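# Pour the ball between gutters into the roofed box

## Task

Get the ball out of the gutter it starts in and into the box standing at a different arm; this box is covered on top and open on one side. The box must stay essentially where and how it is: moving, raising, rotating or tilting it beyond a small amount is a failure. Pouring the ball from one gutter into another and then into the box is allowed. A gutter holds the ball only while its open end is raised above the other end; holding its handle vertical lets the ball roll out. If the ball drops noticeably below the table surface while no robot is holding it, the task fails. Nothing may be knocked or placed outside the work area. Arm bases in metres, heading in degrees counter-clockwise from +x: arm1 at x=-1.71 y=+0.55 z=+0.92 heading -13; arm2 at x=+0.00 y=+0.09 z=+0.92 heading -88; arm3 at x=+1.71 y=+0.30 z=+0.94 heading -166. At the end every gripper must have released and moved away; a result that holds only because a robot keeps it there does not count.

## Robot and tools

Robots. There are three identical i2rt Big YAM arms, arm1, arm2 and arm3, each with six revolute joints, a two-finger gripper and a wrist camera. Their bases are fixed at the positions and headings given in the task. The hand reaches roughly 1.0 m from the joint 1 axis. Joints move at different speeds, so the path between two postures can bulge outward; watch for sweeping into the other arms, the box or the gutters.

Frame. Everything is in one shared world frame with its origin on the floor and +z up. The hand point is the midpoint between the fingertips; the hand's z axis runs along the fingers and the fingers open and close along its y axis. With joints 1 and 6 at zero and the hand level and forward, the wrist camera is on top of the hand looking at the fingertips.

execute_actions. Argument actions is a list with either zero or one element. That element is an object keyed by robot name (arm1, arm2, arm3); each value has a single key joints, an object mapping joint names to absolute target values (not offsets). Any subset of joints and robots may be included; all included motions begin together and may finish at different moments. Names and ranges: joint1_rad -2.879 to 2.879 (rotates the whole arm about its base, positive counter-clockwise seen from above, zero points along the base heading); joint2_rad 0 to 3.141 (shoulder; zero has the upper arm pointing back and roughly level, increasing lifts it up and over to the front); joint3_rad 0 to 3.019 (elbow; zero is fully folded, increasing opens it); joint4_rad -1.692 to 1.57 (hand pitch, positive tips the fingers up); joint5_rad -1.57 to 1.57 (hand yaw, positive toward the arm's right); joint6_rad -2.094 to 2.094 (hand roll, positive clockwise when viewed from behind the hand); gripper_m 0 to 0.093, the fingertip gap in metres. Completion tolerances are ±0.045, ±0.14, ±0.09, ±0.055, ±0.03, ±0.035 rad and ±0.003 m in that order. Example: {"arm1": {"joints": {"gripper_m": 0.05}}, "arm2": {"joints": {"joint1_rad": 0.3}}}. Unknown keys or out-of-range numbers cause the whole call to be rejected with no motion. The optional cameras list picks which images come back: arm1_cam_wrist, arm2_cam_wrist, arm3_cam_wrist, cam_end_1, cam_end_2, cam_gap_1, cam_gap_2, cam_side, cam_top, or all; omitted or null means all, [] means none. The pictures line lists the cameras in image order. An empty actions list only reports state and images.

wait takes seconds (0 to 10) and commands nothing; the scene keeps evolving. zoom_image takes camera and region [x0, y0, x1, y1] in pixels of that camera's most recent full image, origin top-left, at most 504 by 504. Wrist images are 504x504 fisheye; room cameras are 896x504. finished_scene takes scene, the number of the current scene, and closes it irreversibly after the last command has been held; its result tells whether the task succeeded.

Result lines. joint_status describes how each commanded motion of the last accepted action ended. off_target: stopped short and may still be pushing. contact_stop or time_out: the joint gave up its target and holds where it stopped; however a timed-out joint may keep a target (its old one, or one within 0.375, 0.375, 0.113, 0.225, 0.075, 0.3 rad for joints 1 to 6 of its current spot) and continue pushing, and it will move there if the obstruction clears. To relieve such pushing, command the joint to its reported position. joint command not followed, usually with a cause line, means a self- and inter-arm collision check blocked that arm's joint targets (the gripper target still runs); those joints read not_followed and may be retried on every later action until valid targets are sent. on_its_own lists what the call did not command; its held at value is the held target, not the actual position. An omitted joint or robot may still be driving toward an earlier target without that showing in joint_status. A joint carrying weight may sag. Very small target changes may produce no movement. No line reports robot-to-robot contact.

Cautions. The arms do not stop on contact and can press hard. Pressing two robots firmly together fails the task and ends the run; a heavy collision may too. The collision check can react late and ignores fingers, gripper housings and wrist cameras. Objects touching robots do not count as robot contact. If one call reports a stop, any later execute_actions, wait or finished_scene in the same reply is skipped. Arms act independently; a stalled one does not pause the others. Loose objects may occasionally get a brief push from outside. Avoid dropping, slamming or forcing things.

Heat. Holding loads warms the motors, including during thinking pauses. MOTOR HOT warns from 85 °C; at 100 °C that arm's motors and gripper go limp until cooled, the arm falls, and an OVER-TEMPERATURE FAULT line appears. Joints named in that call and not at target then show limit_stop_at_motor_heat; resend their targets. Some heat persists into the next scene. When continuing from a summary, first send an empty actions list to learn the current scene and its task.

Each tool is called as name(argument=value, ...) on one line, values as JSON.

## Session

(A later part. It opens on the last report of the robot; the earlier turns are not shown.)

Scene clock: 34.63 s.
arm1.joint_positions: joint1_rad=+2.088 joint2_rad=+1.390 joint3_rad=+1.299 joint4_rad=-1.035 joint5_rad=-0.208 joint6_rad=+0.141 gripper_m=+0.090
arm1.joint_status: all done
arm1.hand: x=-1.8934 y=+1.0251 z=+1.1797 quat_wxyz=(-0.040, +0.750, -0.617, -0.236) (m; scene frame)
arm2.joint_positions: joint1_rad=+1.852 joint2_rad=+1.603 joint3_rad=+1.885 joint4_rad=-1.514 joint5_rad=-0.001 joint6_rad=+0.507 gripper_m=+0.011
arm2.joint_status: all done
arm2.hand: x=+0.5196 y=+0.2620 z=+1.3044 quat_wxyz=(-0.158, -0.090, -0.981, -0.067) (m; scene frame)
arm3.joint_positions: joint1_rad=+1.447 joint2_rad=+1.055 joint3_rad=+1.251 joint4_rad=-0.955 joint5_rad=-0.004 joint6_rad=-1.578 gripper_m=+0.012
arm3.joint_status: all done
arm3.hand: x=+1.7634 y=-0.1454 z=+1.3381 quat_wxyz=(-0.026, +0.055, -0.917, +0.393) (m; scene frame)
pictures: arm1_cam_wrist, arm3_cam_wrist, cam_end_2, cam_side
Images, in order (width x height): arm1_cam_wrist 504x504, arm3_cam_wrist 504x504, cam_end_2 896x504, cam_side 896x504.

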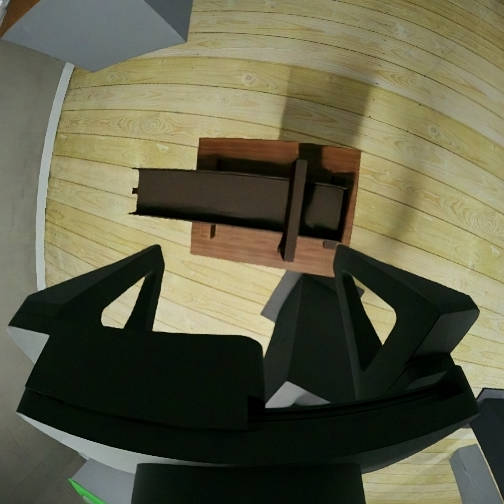

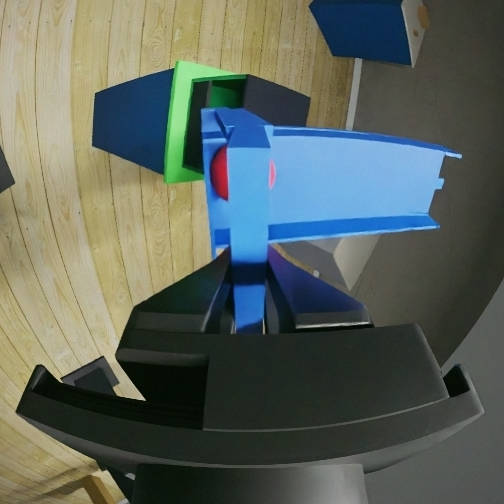

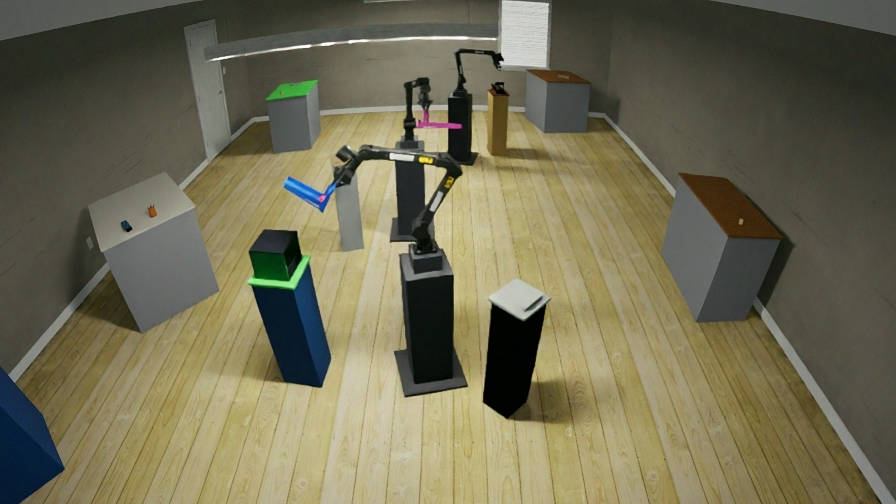

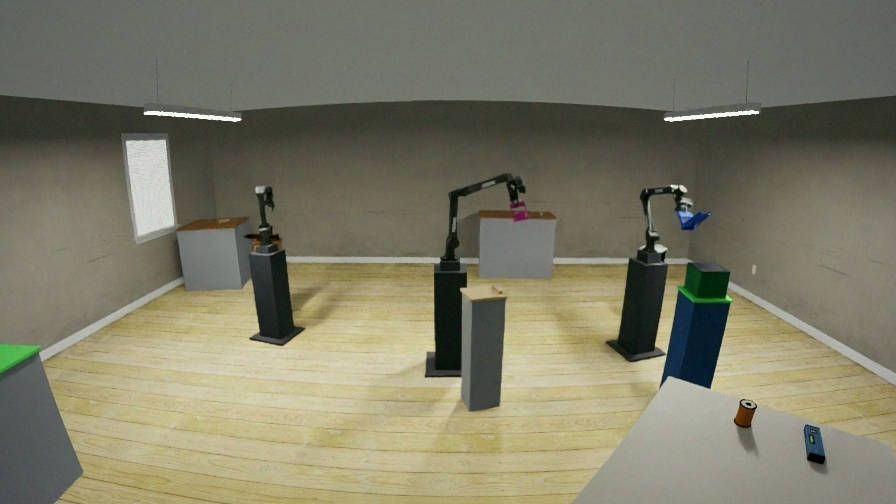

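execute_actions(actions=[])

Scene clock: 35.00 s.
arm1.joint_positions: joint1_rad=+2.088 joint2_rad=+1.390 joint3_rad=+1.299 joint4_rad=-1.035 joint5_rad=-0.208 joint6_rad=+0.141 gripper_m=+0.090
arm1.joint_status: all done
arm1.hand: x=-1.8934 y=+1.0251 z=+1.1797 quat_wxyz=(-0.040, +0.750, -0.617, -0.236) (m; scene frame)
arm2.joint_positions: joint1_rad=+1.852 joint2_rad=+1.603 joint3_rad=+1.885 joint4_rad=-1.514 joint5_rad=-0.001 joint6_rad=+0.506 gripper_m=+0.011
arm2.joint_status: all done
arm2.hand: x=+0.5196 y=+0.2620 z=+1.3044 quat_wxyz=(-0.158, -0.090, -0.981, -0.067) (m; scene frame)
arm3.joint_positions: joint1_rad=+1.447 joint2_rad=+1.055 joint3_rad=+1.251 joint4_rad=-0.955 joint5_rad=-0.004 joint6_rad=-1.578 gripper_m=+0.012
arm3.joint_status: all done
arm3.hand: x=+1.7634 y=-0.1454 z=+1.3381 quat_wxyz=(-0.026, +0.055, -0.917, +0.393) (m; scene frame)
pictures: arm1_cam_wrist, arm2_cam_wrist, arm3_cam_wrist, cam_end_1, cam_end_2, cam_gap_1, cam_gap_2, cam_side, cam_top
Images, in order (width x height): arm1_cam_wrist 504x504, arm2_cam_wrist 504x504, arm3_cam_wrist 504x504, cam_end_1 896x504, cam_end_2 896x504, cam_gap_1 896x504, cam_gap_2 896x504, cam_side 896x504, cam_top 896x504.

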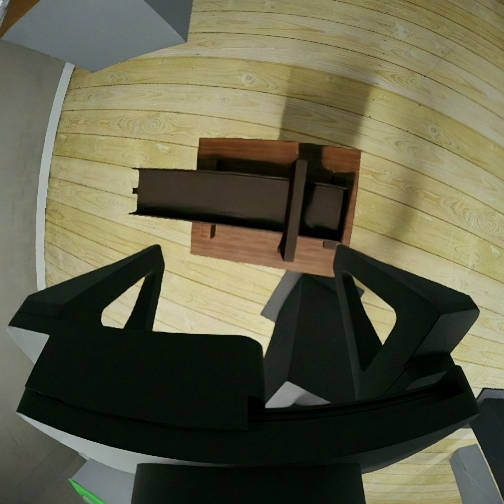

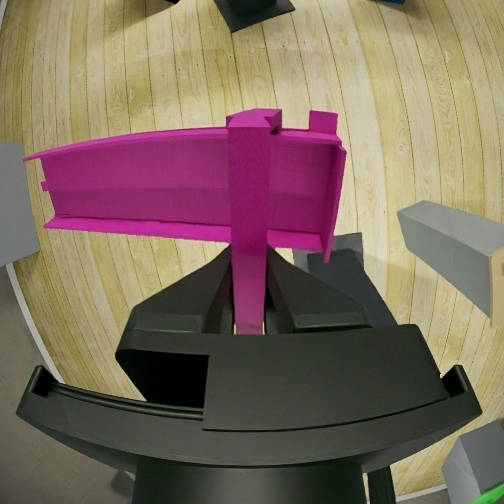

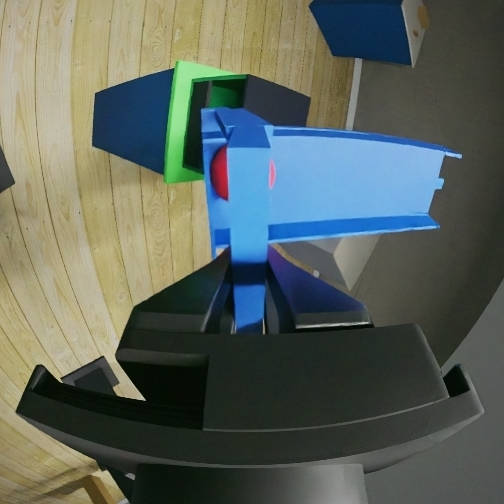

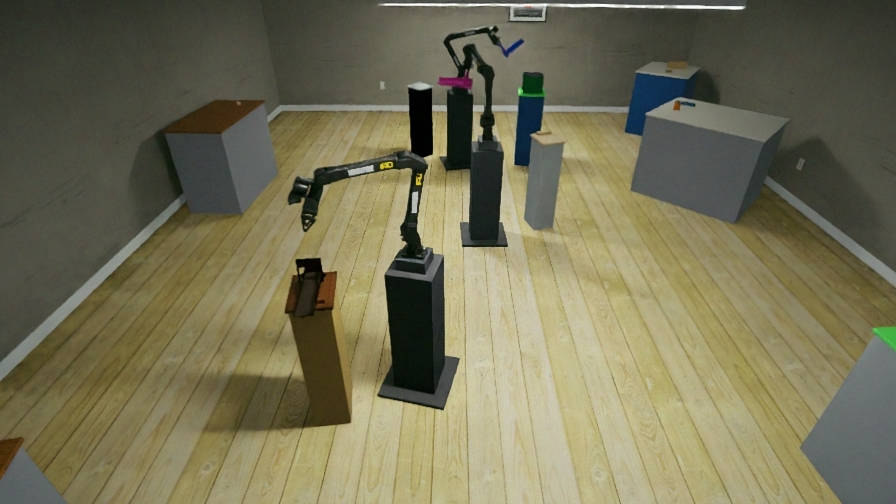

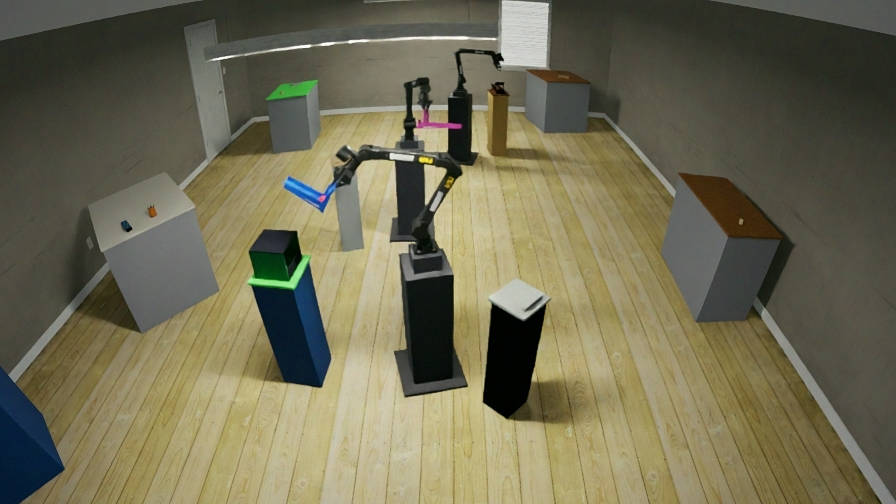

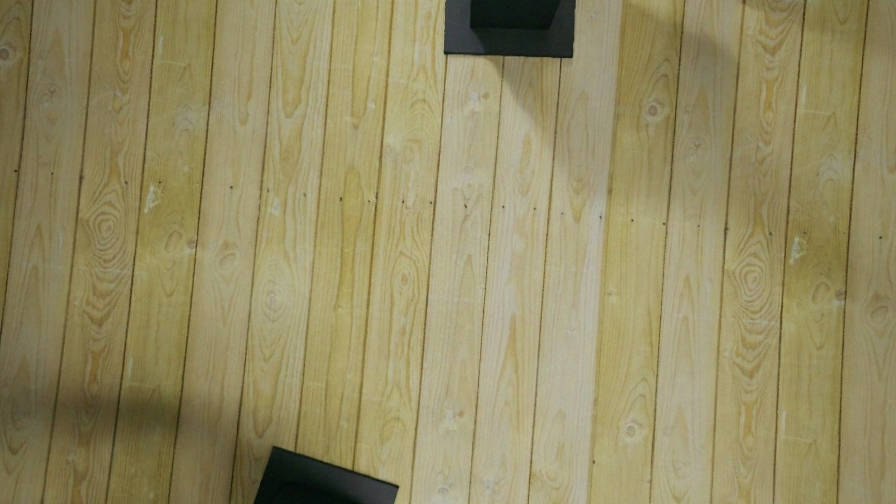

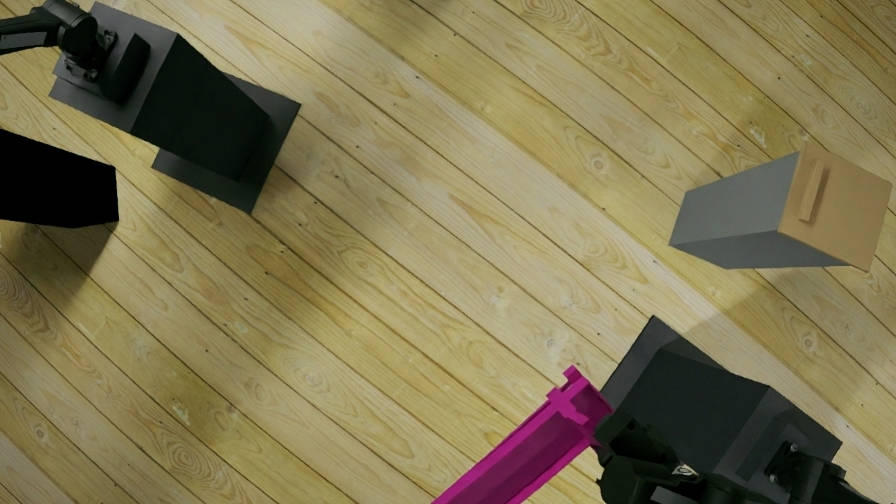

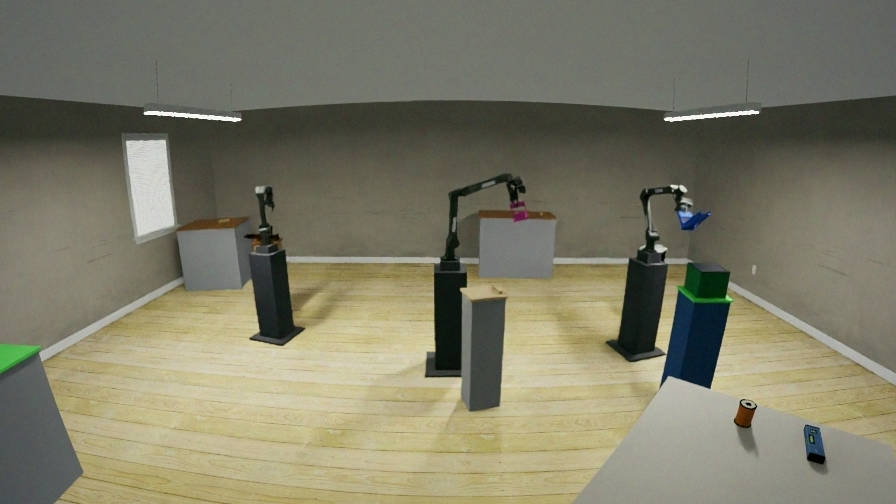

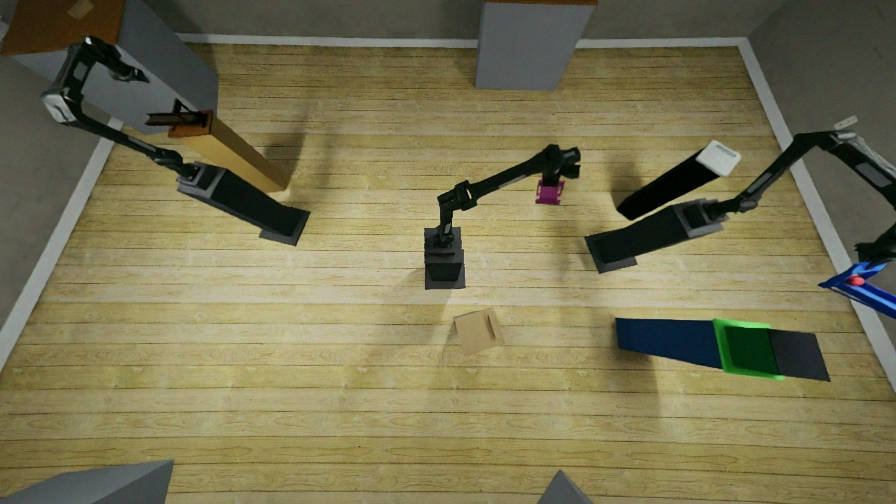

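execute_actions(actions=[{"arm3":{"joints":{"joint2_rad":1.372,"joint3_rad":1.095,"joint4_rad":-1.04}},"arm2":{"joints":{"joint1_rad":1.15,"joint5_rad":-0.21,"joint6_rad":0.2}}}], cameras=["arm3_cam_wrist","cam_end_2","cam_side"])

Scene clock: 37.13 s.
arm1.joint_positions: joint1_rad=+2.088 joint2_rad=+1.390 joint3_rad=+1.299 joint4_rad=-1.035 joint5_rad=-0.208 joint6_rad=+0.141 gripper_m=+0.090
arm1.joint_status: not commanded
arm1.hand: x=-1.8934 y=+1.0251 z=+1.1797 quat_wxyz=(-0.040, +0.750, -0.617, -0.236) (m; scene frame)
arm2.joint_positions: joint1_rad=+1.142 joint2_rad=+1.604 joint3_rad=+1.885 joint4_rad=-1.514 joint5_rad=-0.203 joint6_rad=+0.206 gripper_m=+0.011
arm2.joint_status: all done
arm2.hand: x=+0.5193 y=-0.0879 z=+1.3084 quat_wxyz=(-0.179, -0.270, -0.942, -0.084) (m; scene frame)
arm3.joint_positions: joint1_rad=+1.447 joint2_rad=+1.388 joint3_rad=+1.077 joint4_rad=-1.041 joint5_rad=-0.004 joint6_rad=-1.578 gripper_m=+0.012
arm3.joint_status: all done
arm3.hand: x=+1.7639 y=-0.1343 z=+1.0976 quat_wxyz=(-0.011, +0.060, -0.992, +0.107) (m; scene frame)
pictures: arm3_cam_wrist, cam_end_2, cam_side
Images, in order (width x height): arm3_cam_wrist 504x504, cam_end_2 896x504, cam_side 896x504.

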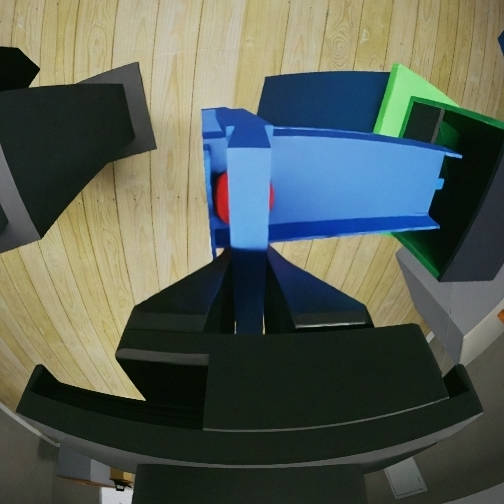

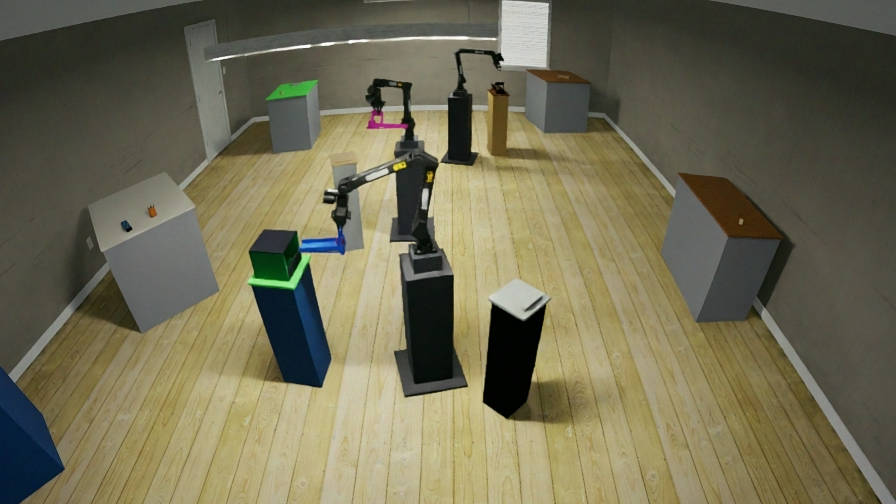

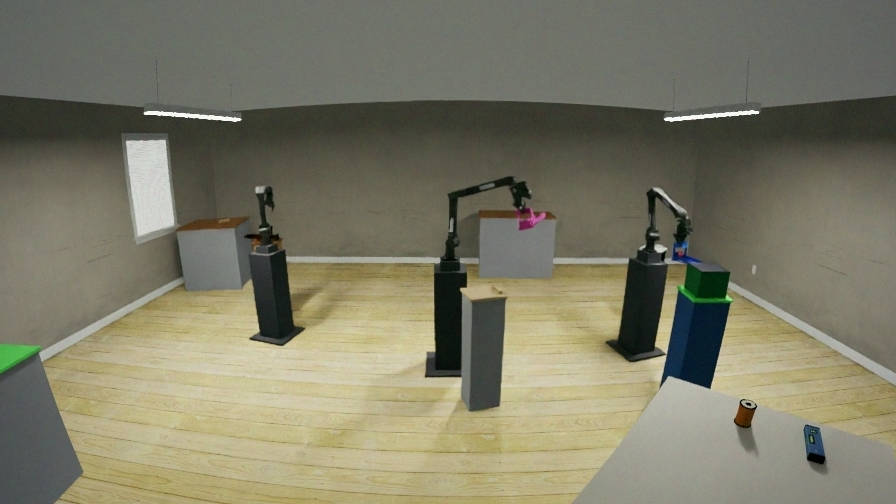

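execute_actions(actions=[{"arm3":{"joints":{"joint2_rad":1.64,"joint3_rad":1.395,"joint4_rad":-1.16}},"arm2":{"joints":{"joint1_rad":0.55,"joint6_rad":-0.06,"joint3_rad":1.72,"joint4_rad":-1.40}}}], cameras=["arm3_cam_wrist","cam_end_2"])

Scene clock: 38.80 s.
arm1.joint_positions: joint1_rad=+2.088 joint2_rad=+1.390 joint3_rad=+1.299 joint4_rad=-1.035 joint5_rad=-0.208 joint6_rad=+0.141 gripper_m=+0.090
arm1.joint_status: not commanded
arm1.hand: x=-1.8934 y=+1.0251 z=+1.1797 quat_wxyz=(-0.040, +0.750, -0.617, -0.236) (m; scene frame)
arm2.joint_positions: joint1_rad=+0.546 joint2_rad=+1.622 joint3_rad=+1.712 joint4_rad=-1.411 joint5_rad=-0.203 joint6_rad=-0.054 gripper_m=+0.011
arm2.joint_status: all done
arm2.hand: x=+0.3309 y=-0.3508 z=+1.2286 quat_wxyz=(-0.161, -0.431, -0.888, -0.026) (m; scene frame)
arm3.joint_positions: joint1_rad=+1.447 joint2_rad=+1.659 joint3_rad=+1.317 joint4_rad=-1.156 joint5_rad=-0.004 joint6_rad=-1.578 gripper_m=+0.012
arm3.joint_status: all done
arm3.hand: x=+1.7715 y=-0.1978 z=+1.0683 quat_wxyz=(-0.007, +0.061, -0.997, +0.035) (m; scene frame)
pictures: arm3_cam_wrist, cam_end_2
Images, in order (width x height): arm3_cam_wrist 504x504, cam_end_2 896x504.

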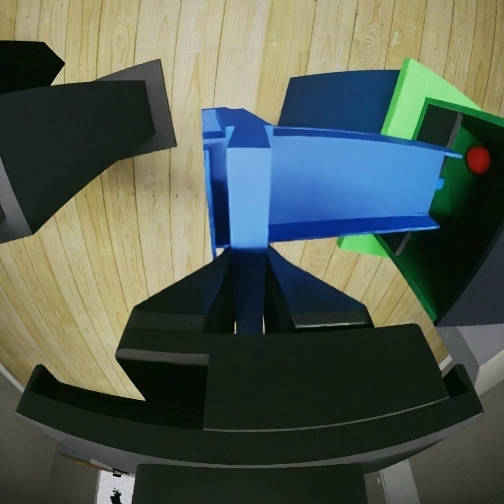

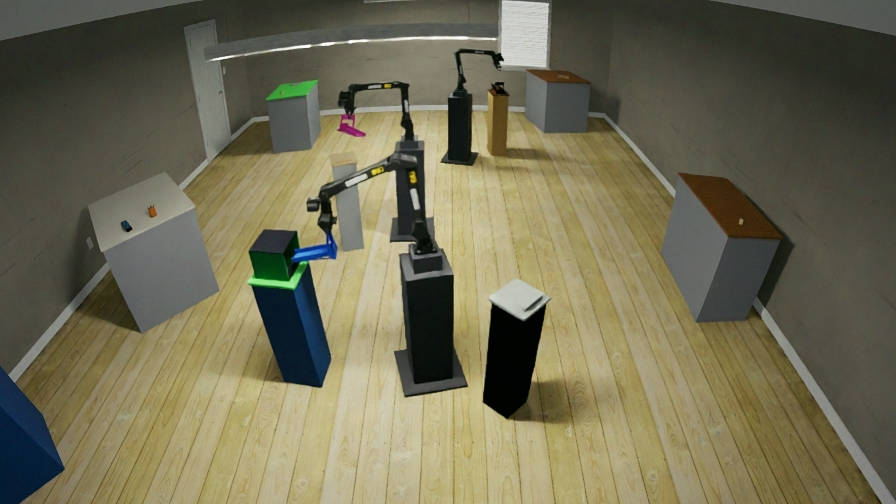

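execute_actions(actions=[{"arm3":{"joints":{"joint2_rad":1.42,"joint3_rad":1.17}},"arm2":{"joints":{"joint1_rad":0.2,"joint2_rad":1.78,"joint3_rad":1.63,"joint4_rad":-1.33,"joint6_rad":-0.05}}}], cameras=["arm3_cam_wrist","arm2_cam_wrist","cam_end_2"])

Scene clock: 40.50 s.
arm1.joint_positions: joint1_rad=+2.088 joint2_rad=+1.390 joint3_rad=+1.299 joint4_rad=-1.035 joint5_rad=-0.208 joint6_rad=+0.141 gripper_m=+0.090
arm1.joint_status: not commanded
arm1.hand: x=-1.8934 y=+1.0251 z=+1.1797 quat_wxyz=(-0.040, +0.750, -0.617, -0.236) (m; scene frame)
arm2.joint_positions: joint1_rad=+0.203 joint2_rad=+1.811 joint3_rad=+1.613 joint4_rad=-1.336 joint5_rad=-0.204 joint6_rad=-0.053 gripper_m=+0.011
arm2.joint_status: all done
arm2.hand: x=+0.1683 y=-0.4494 z=+1.0878 quat_wxyz=(-0.083, -0.589, -0.801, -0.067) (m; scene frame)
arm3.joint_positions: joint1_rad=+1.447 joint2_rad=+1.415 joint3_rad=+1.177 joint4_rad=-1.161 joint5_rad=-0.004 joint6_rad=-1.578 gripper_m=+0.012
arm3.joint_status: all done
arm3.hand: x=+1.7645 y=-0.1411 z=+1.1227 quat_wxyz=(-0.010, +0.061, -0.995, +0.085) (m; scene frame)
pictures: arm2_cam_wrist, arm3_cam_wrist, cam_end_2
Images, in order (width x height): arm2_cam_wrist 504x504, arm3_cam_wrist 504x504, cam_end_2 896x504.

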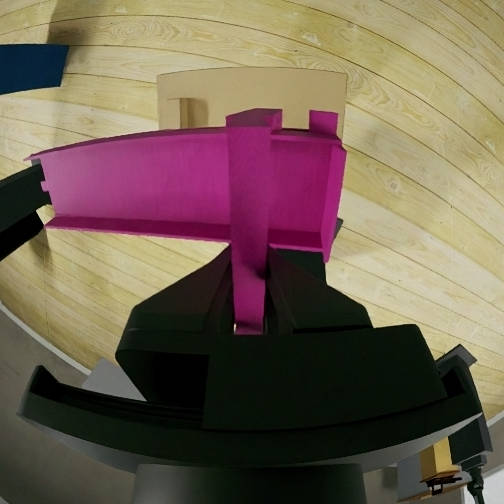

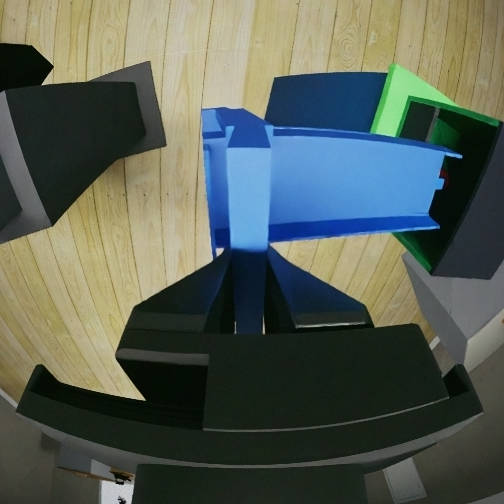

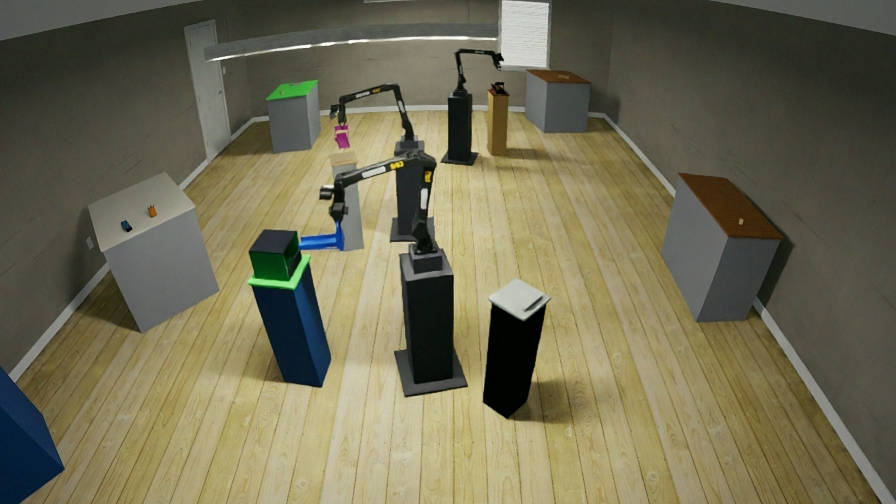

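execute_actions(actions=[{"arm3":{"joints":{"joint1_rad":-2.276,"joint2_rad":1.3,"joint3_rad":1.03,"joint4_rad":-0.705,"joint5_rad":0.068,"joint6_rad":-1.25}},"arm2":{"joints":{"joint2_rad":1.93,"joint3_rad":1.515,"joint4_rad":-1.112}}}], cameras=["arm3_cam_wrist","arm2_cam_wrist","cam_end_2"])

Scene clock: 44.17 s.
arm1.joint_positions: joint1_rad=+2.088 joint2_rad=+1.390 joint3_rad=+1.299 joint4_rad=-1.035 joint5_rad=-0.208 joint6_rad=+0.141 gripper_m=+0.090
arm1.joint_status: not commanded
arm1.hand: x=-1.8934 y=+1.0251 z=+1.1797 quat_wxyz=(-0.040, +0.750, -0.617, -0.236) (m; scene frame)
arm2.joint_positions: joint1_rad=+0.202 joint2_rad=+1.957 joint3_rad=+1.503 joint4_rad=-1.122 joint5_rad=-0.206 joint6_rad=-0.052 gripper_m=+0.011
arm2.joint_status: all done
arm2.hand: x=+0.1708 y=-0.4576 z=+0.9689 quat_wxyz=(-0.067, -0.592, -0.799, -0.082) (m; scene frame)
arm3.joint_positions: joint1_rad=-2.281 joint2_rad=+1.321 joint3_rad=+1.030 joint4_rad=-0.717 joint5_rad=+0.068 joint6_rad=-1.254 gripper_m=+0.012
arm3.joint_status: all done
arm3.hand: x=+1.9475 y=+0.7311 z=+1.1404 quat_wxyz=(+0.277, -0.882, +0.377, -0.057) (m; scene frame)
pictures: arm2_cam_wrist, arm3_cam_wrist, cam_end_2
Images, in order (width x height): arm2_cam_wrist 504x504, arm3_cam_wrist 504x504, cam_end_2 896x504.

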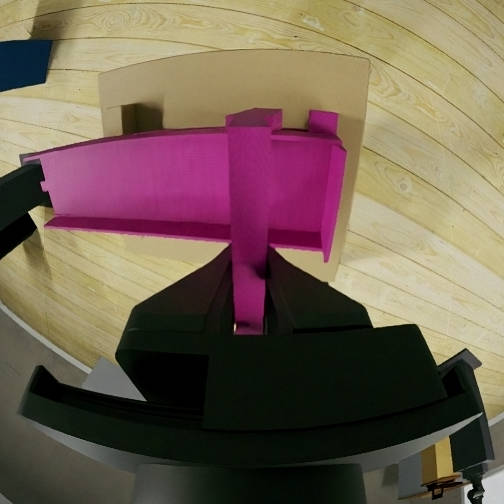

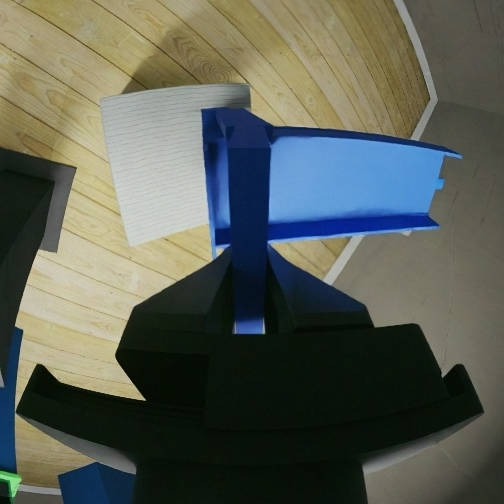

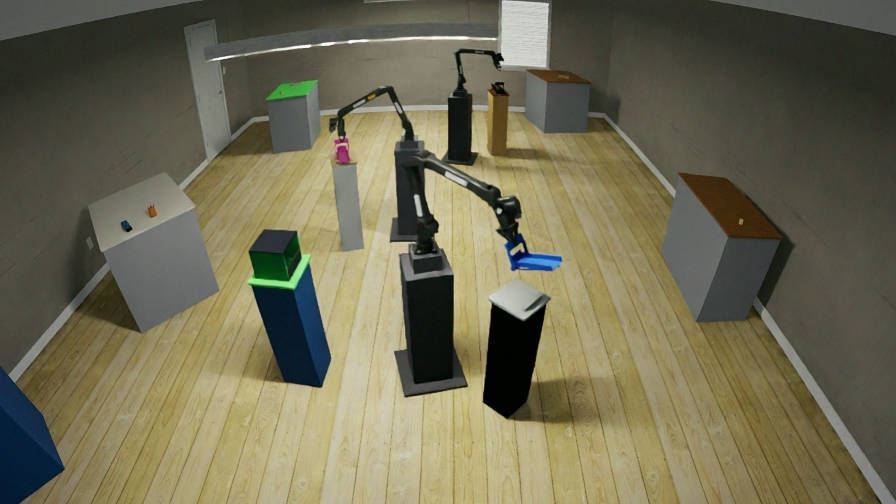

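execute_actions(actions=[{"arm3":{"joints":{"joint2_rad":1.64}},"arm2":{"joints":{"gripper_m":0.07}}}], cameras=["arm3_cam_wrist","arm2_cam_wrist","cam_end_2"])

Scene clock: 45.53 s.
arm1.joint_positions: joint1_rad=+2.088 joint2_rad=+1.390 joint3_rad=+1.299 joint4_rad=-1.035 joint5_rad=-0.208 joint6_rad=+0.141 gripper_m=+0.090
arm1.joint_status: not commanded
arm1.hand: x=-1.8934 y=+1.0251 z=+1.1797 quat_wxyz=(-0.040, +0.750, -0.617, -0.236) (m; scene frame)
arm2.joint_positions: joint1_rad=+0.202 joint2_rad=+1.954 joint3_rad=+1.503 joint4_rad=-1.122 joint5_rad=-0.206 joint6_rad=-0.052 gripper_m=+0.070
arm2.joint_status: all done
arm2.hand: x=+0.1709 y=-0.4579 z=+0.9708 quat_wxyz=(-0.068, -0.592, -0.799, -0.080) (m; scene frame)
arm3.joint_positions: joint1_rad=-2.281 joint2_rad=+1.652 joint3_rad=+1.025 joint4_rad=-0.713 joint5_rad=+0.068 joint6_rad=-1.254 gripper_m=+0.012
arm3.joint_status: all done
arm3.hand: x=+1.9461 y=+0.7268 z=+0.9823 quat_wxyz=(+0.115, -0.915, +0.385, -0.046) (m; scene frame)
pictures: arm2_cam_wrist, arm3_cam_wrist, cam_end_2
Images, in order (width x height): arm2_cam_wrist 504x504, arm3_cam_wrist 504x504, cam_end_2 896x504.

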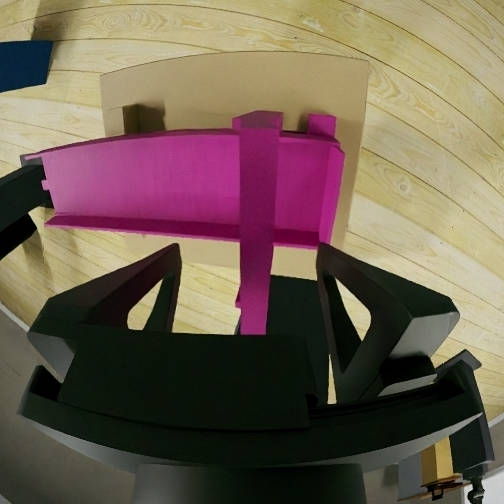

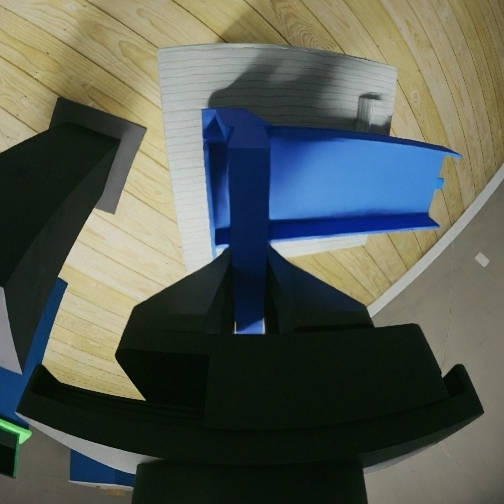

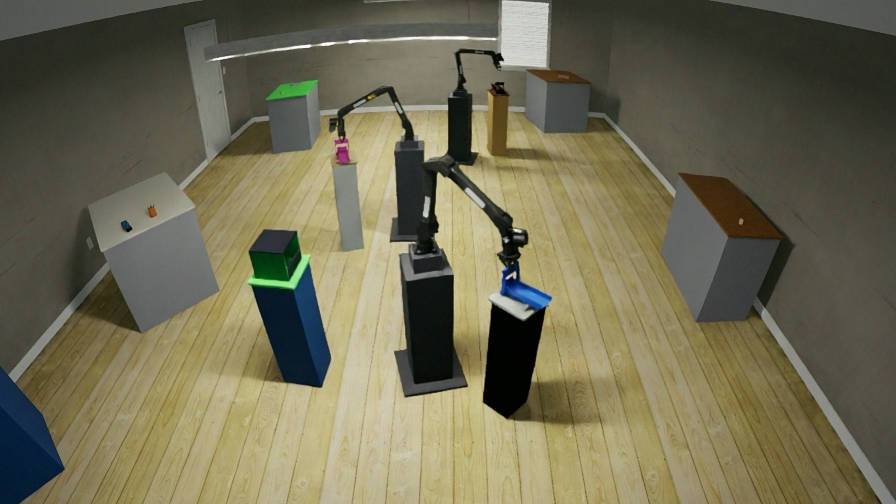

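execute_actions(actions=[{"arm3":{"joints":{"gripper_m":0.06}},"arm2":{"joints":{"joint2_rad":1.75}}}], cameras=["arm3_cam_wrist"])

execute_actions(actions=[{"arm3":{"joints":{"joint2_rad":1.28,"gripper_m":0.08}},"arm2":{"joints":{"joint2_rad":1.5}}}])

Scene clock: 46.80 s.
arm1.joint_positions: joint1_rad=+2.088 joint2_rad=+1.390 joint3_rad=+1.299 joint4_rad=-1.035 joint5_rad=-0.208 joint6_rad=+0.141 gripper_m=+0.090
arm1.joint_status: not commanded
arm1.hand: x=-1.8934 y=+1.0251 z=+1.1797 quat_wxyz=(-0.040, +0.750, -0.617, -0.236) (m; scene frame)
arm2.joint_positions: joint1_rad=+0.202 joint2_rad=+1.730 joint3_rad=+1.503 joint4_rad=-1.121 joint5_rad=-0.206 joint6_rad=-0.052 gripper_m=+0.070
arm2.joint_status: all done
arm2.hand: x=+0.1713 y=-0.4622 z=+1.0944 quat_wxyz=(-0.154, -0.579, -0.801, -0.009) (m; scene frame)
arm3.joint_positions: joint1_rad=-2.281 joint2_rad=+1.651 joint3_rad=+1.025 joint4_rad=-0.713 joint5_rad=+0.068 joint6_rad=-1.254 gripper_m=+0.060
arm3.joint_status: all done
arm3.hand: x=+1.9462 y=+0.7269 z=+0.9827 quat_wxyz=(+0.115, -0.915, +0.385, -0.046) (m; scene frame)
pictures: arm3_cam_wrist
Images, in order (width x height): arm3_cam_wrist 504x504.

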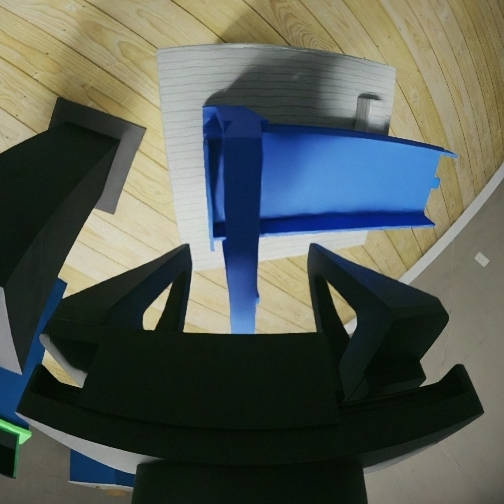

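Scene clock: 48.13 s.
arm1.joint_positions: joint1_rad=+2.088 joint2_rad=+1.390 joint3_rad=+1.299 joint4_rad=-1.035 joint5_rad=-0.208 joint6_rad=+0.141 gripper_m=+0.090
arm1.joint_status: not commanded
arm1.hand: x=-1.8934 y=+1.0251 z=+1.1797 quat_wxyz=(-0.040, +0.750, -0.617, -0.236) (m; scene frame)
arm2.joint_positions: joint1_rad=+0.202 joint2_rad=+1.488 joint3_rad=+1.503 joint4_rad=-1.121 joint5_rad=-0.207 joint6_rad=-0.052 gripper_m=+0.070
arm2.joint_status: all done
arm2.hand: x=+0.1642 y=-0.4367 z=+1.2255 quat_wxyz=(-0.244, -0.557, -0.791, +0.068) (m; scene frame)
arm3.joint_positions: joint1_rad=-2.281 joint2_rad=+1.269 joint3_rad=+1.025 joint4_rad=-0.713 joint5_rad=+0.068 joint6_rad=-1.254 gripper_m=+0.080
arm3.joint_status: all done
arm3.hand: x=+1.9450 y=+0.7268 z=+1.1623 quat_wxyz=(+0.301, -0.875, +0.375, -0.058) (m; scene frame)
pictures: arm1_cam_wrist, arm2_cam_wrist, arm3_cam_wrist, cam_end_1, cam_end_2, cam_gap_1, cam_gap_2, cam_side, cam_top
Images, in order (width x height): arm1_cam_wrist 504x504, arm2_cam_wrist 504x504, arm3_cam_wrist 504x504, cam_end_1 896x504, cam_end_2 896x504, cam_gap_1 896x504, cam_gap_2 896x504, cam_side 896x504, cam_top 896x504.

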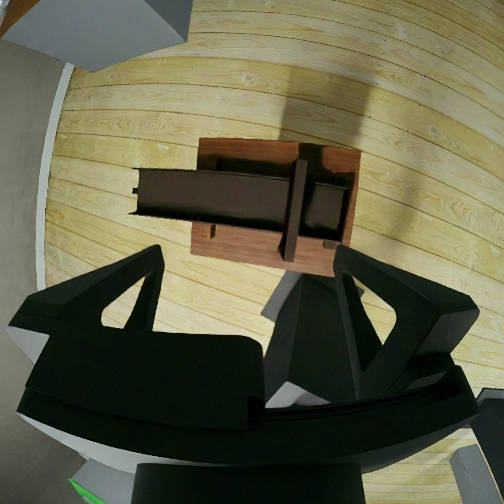

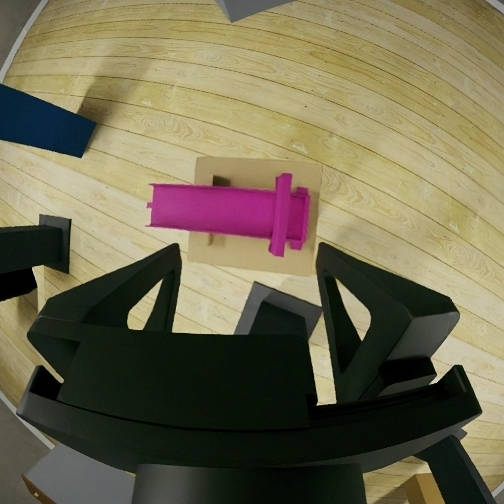

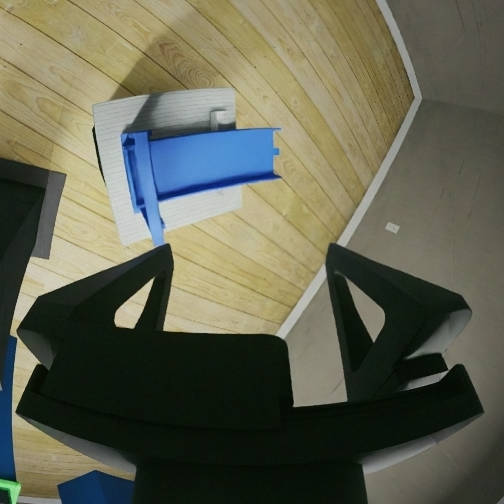

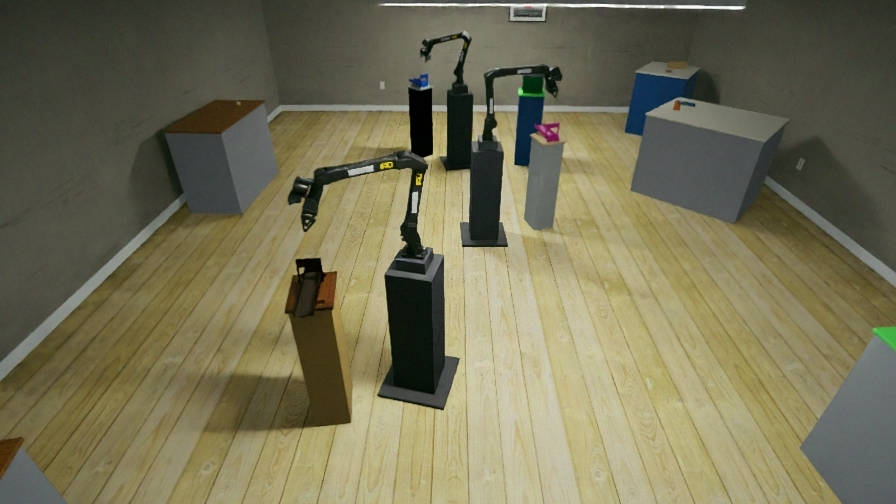

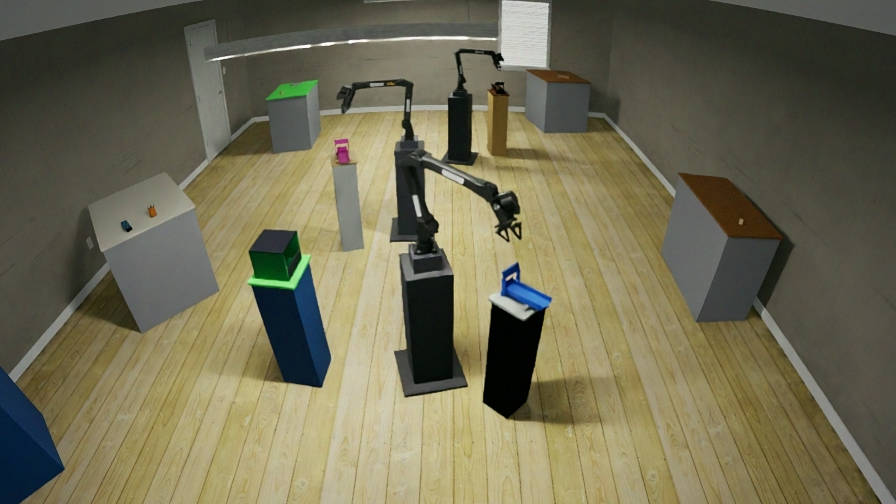

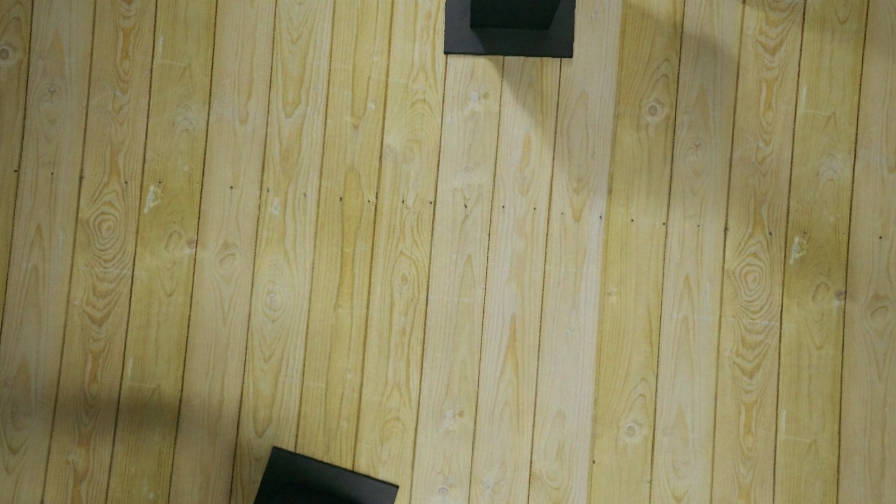

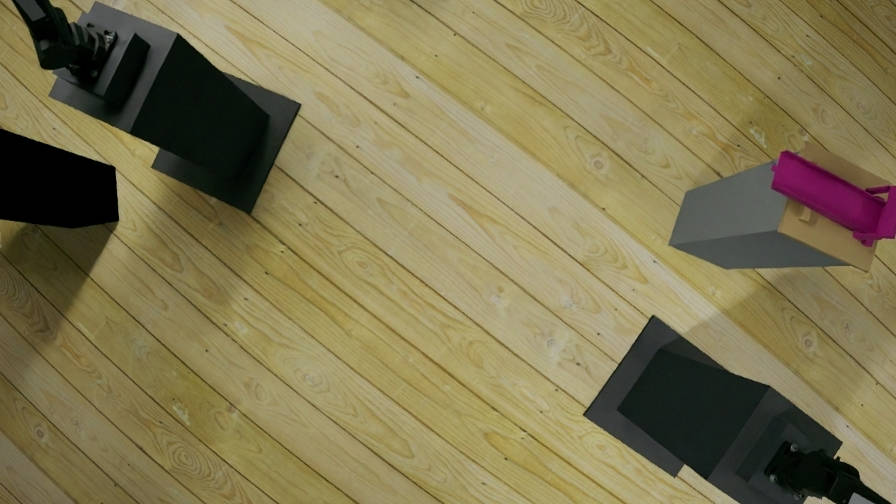

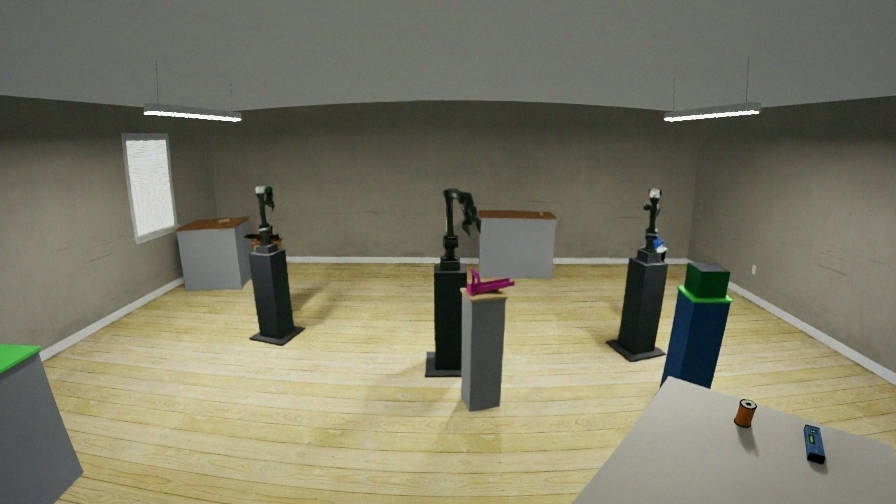

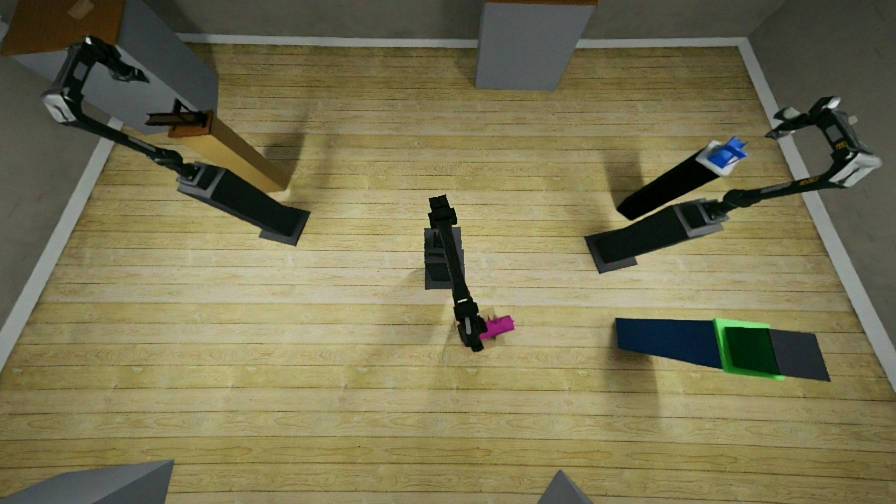

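finished_scene(scene=2)

The scene is finished: the task was done.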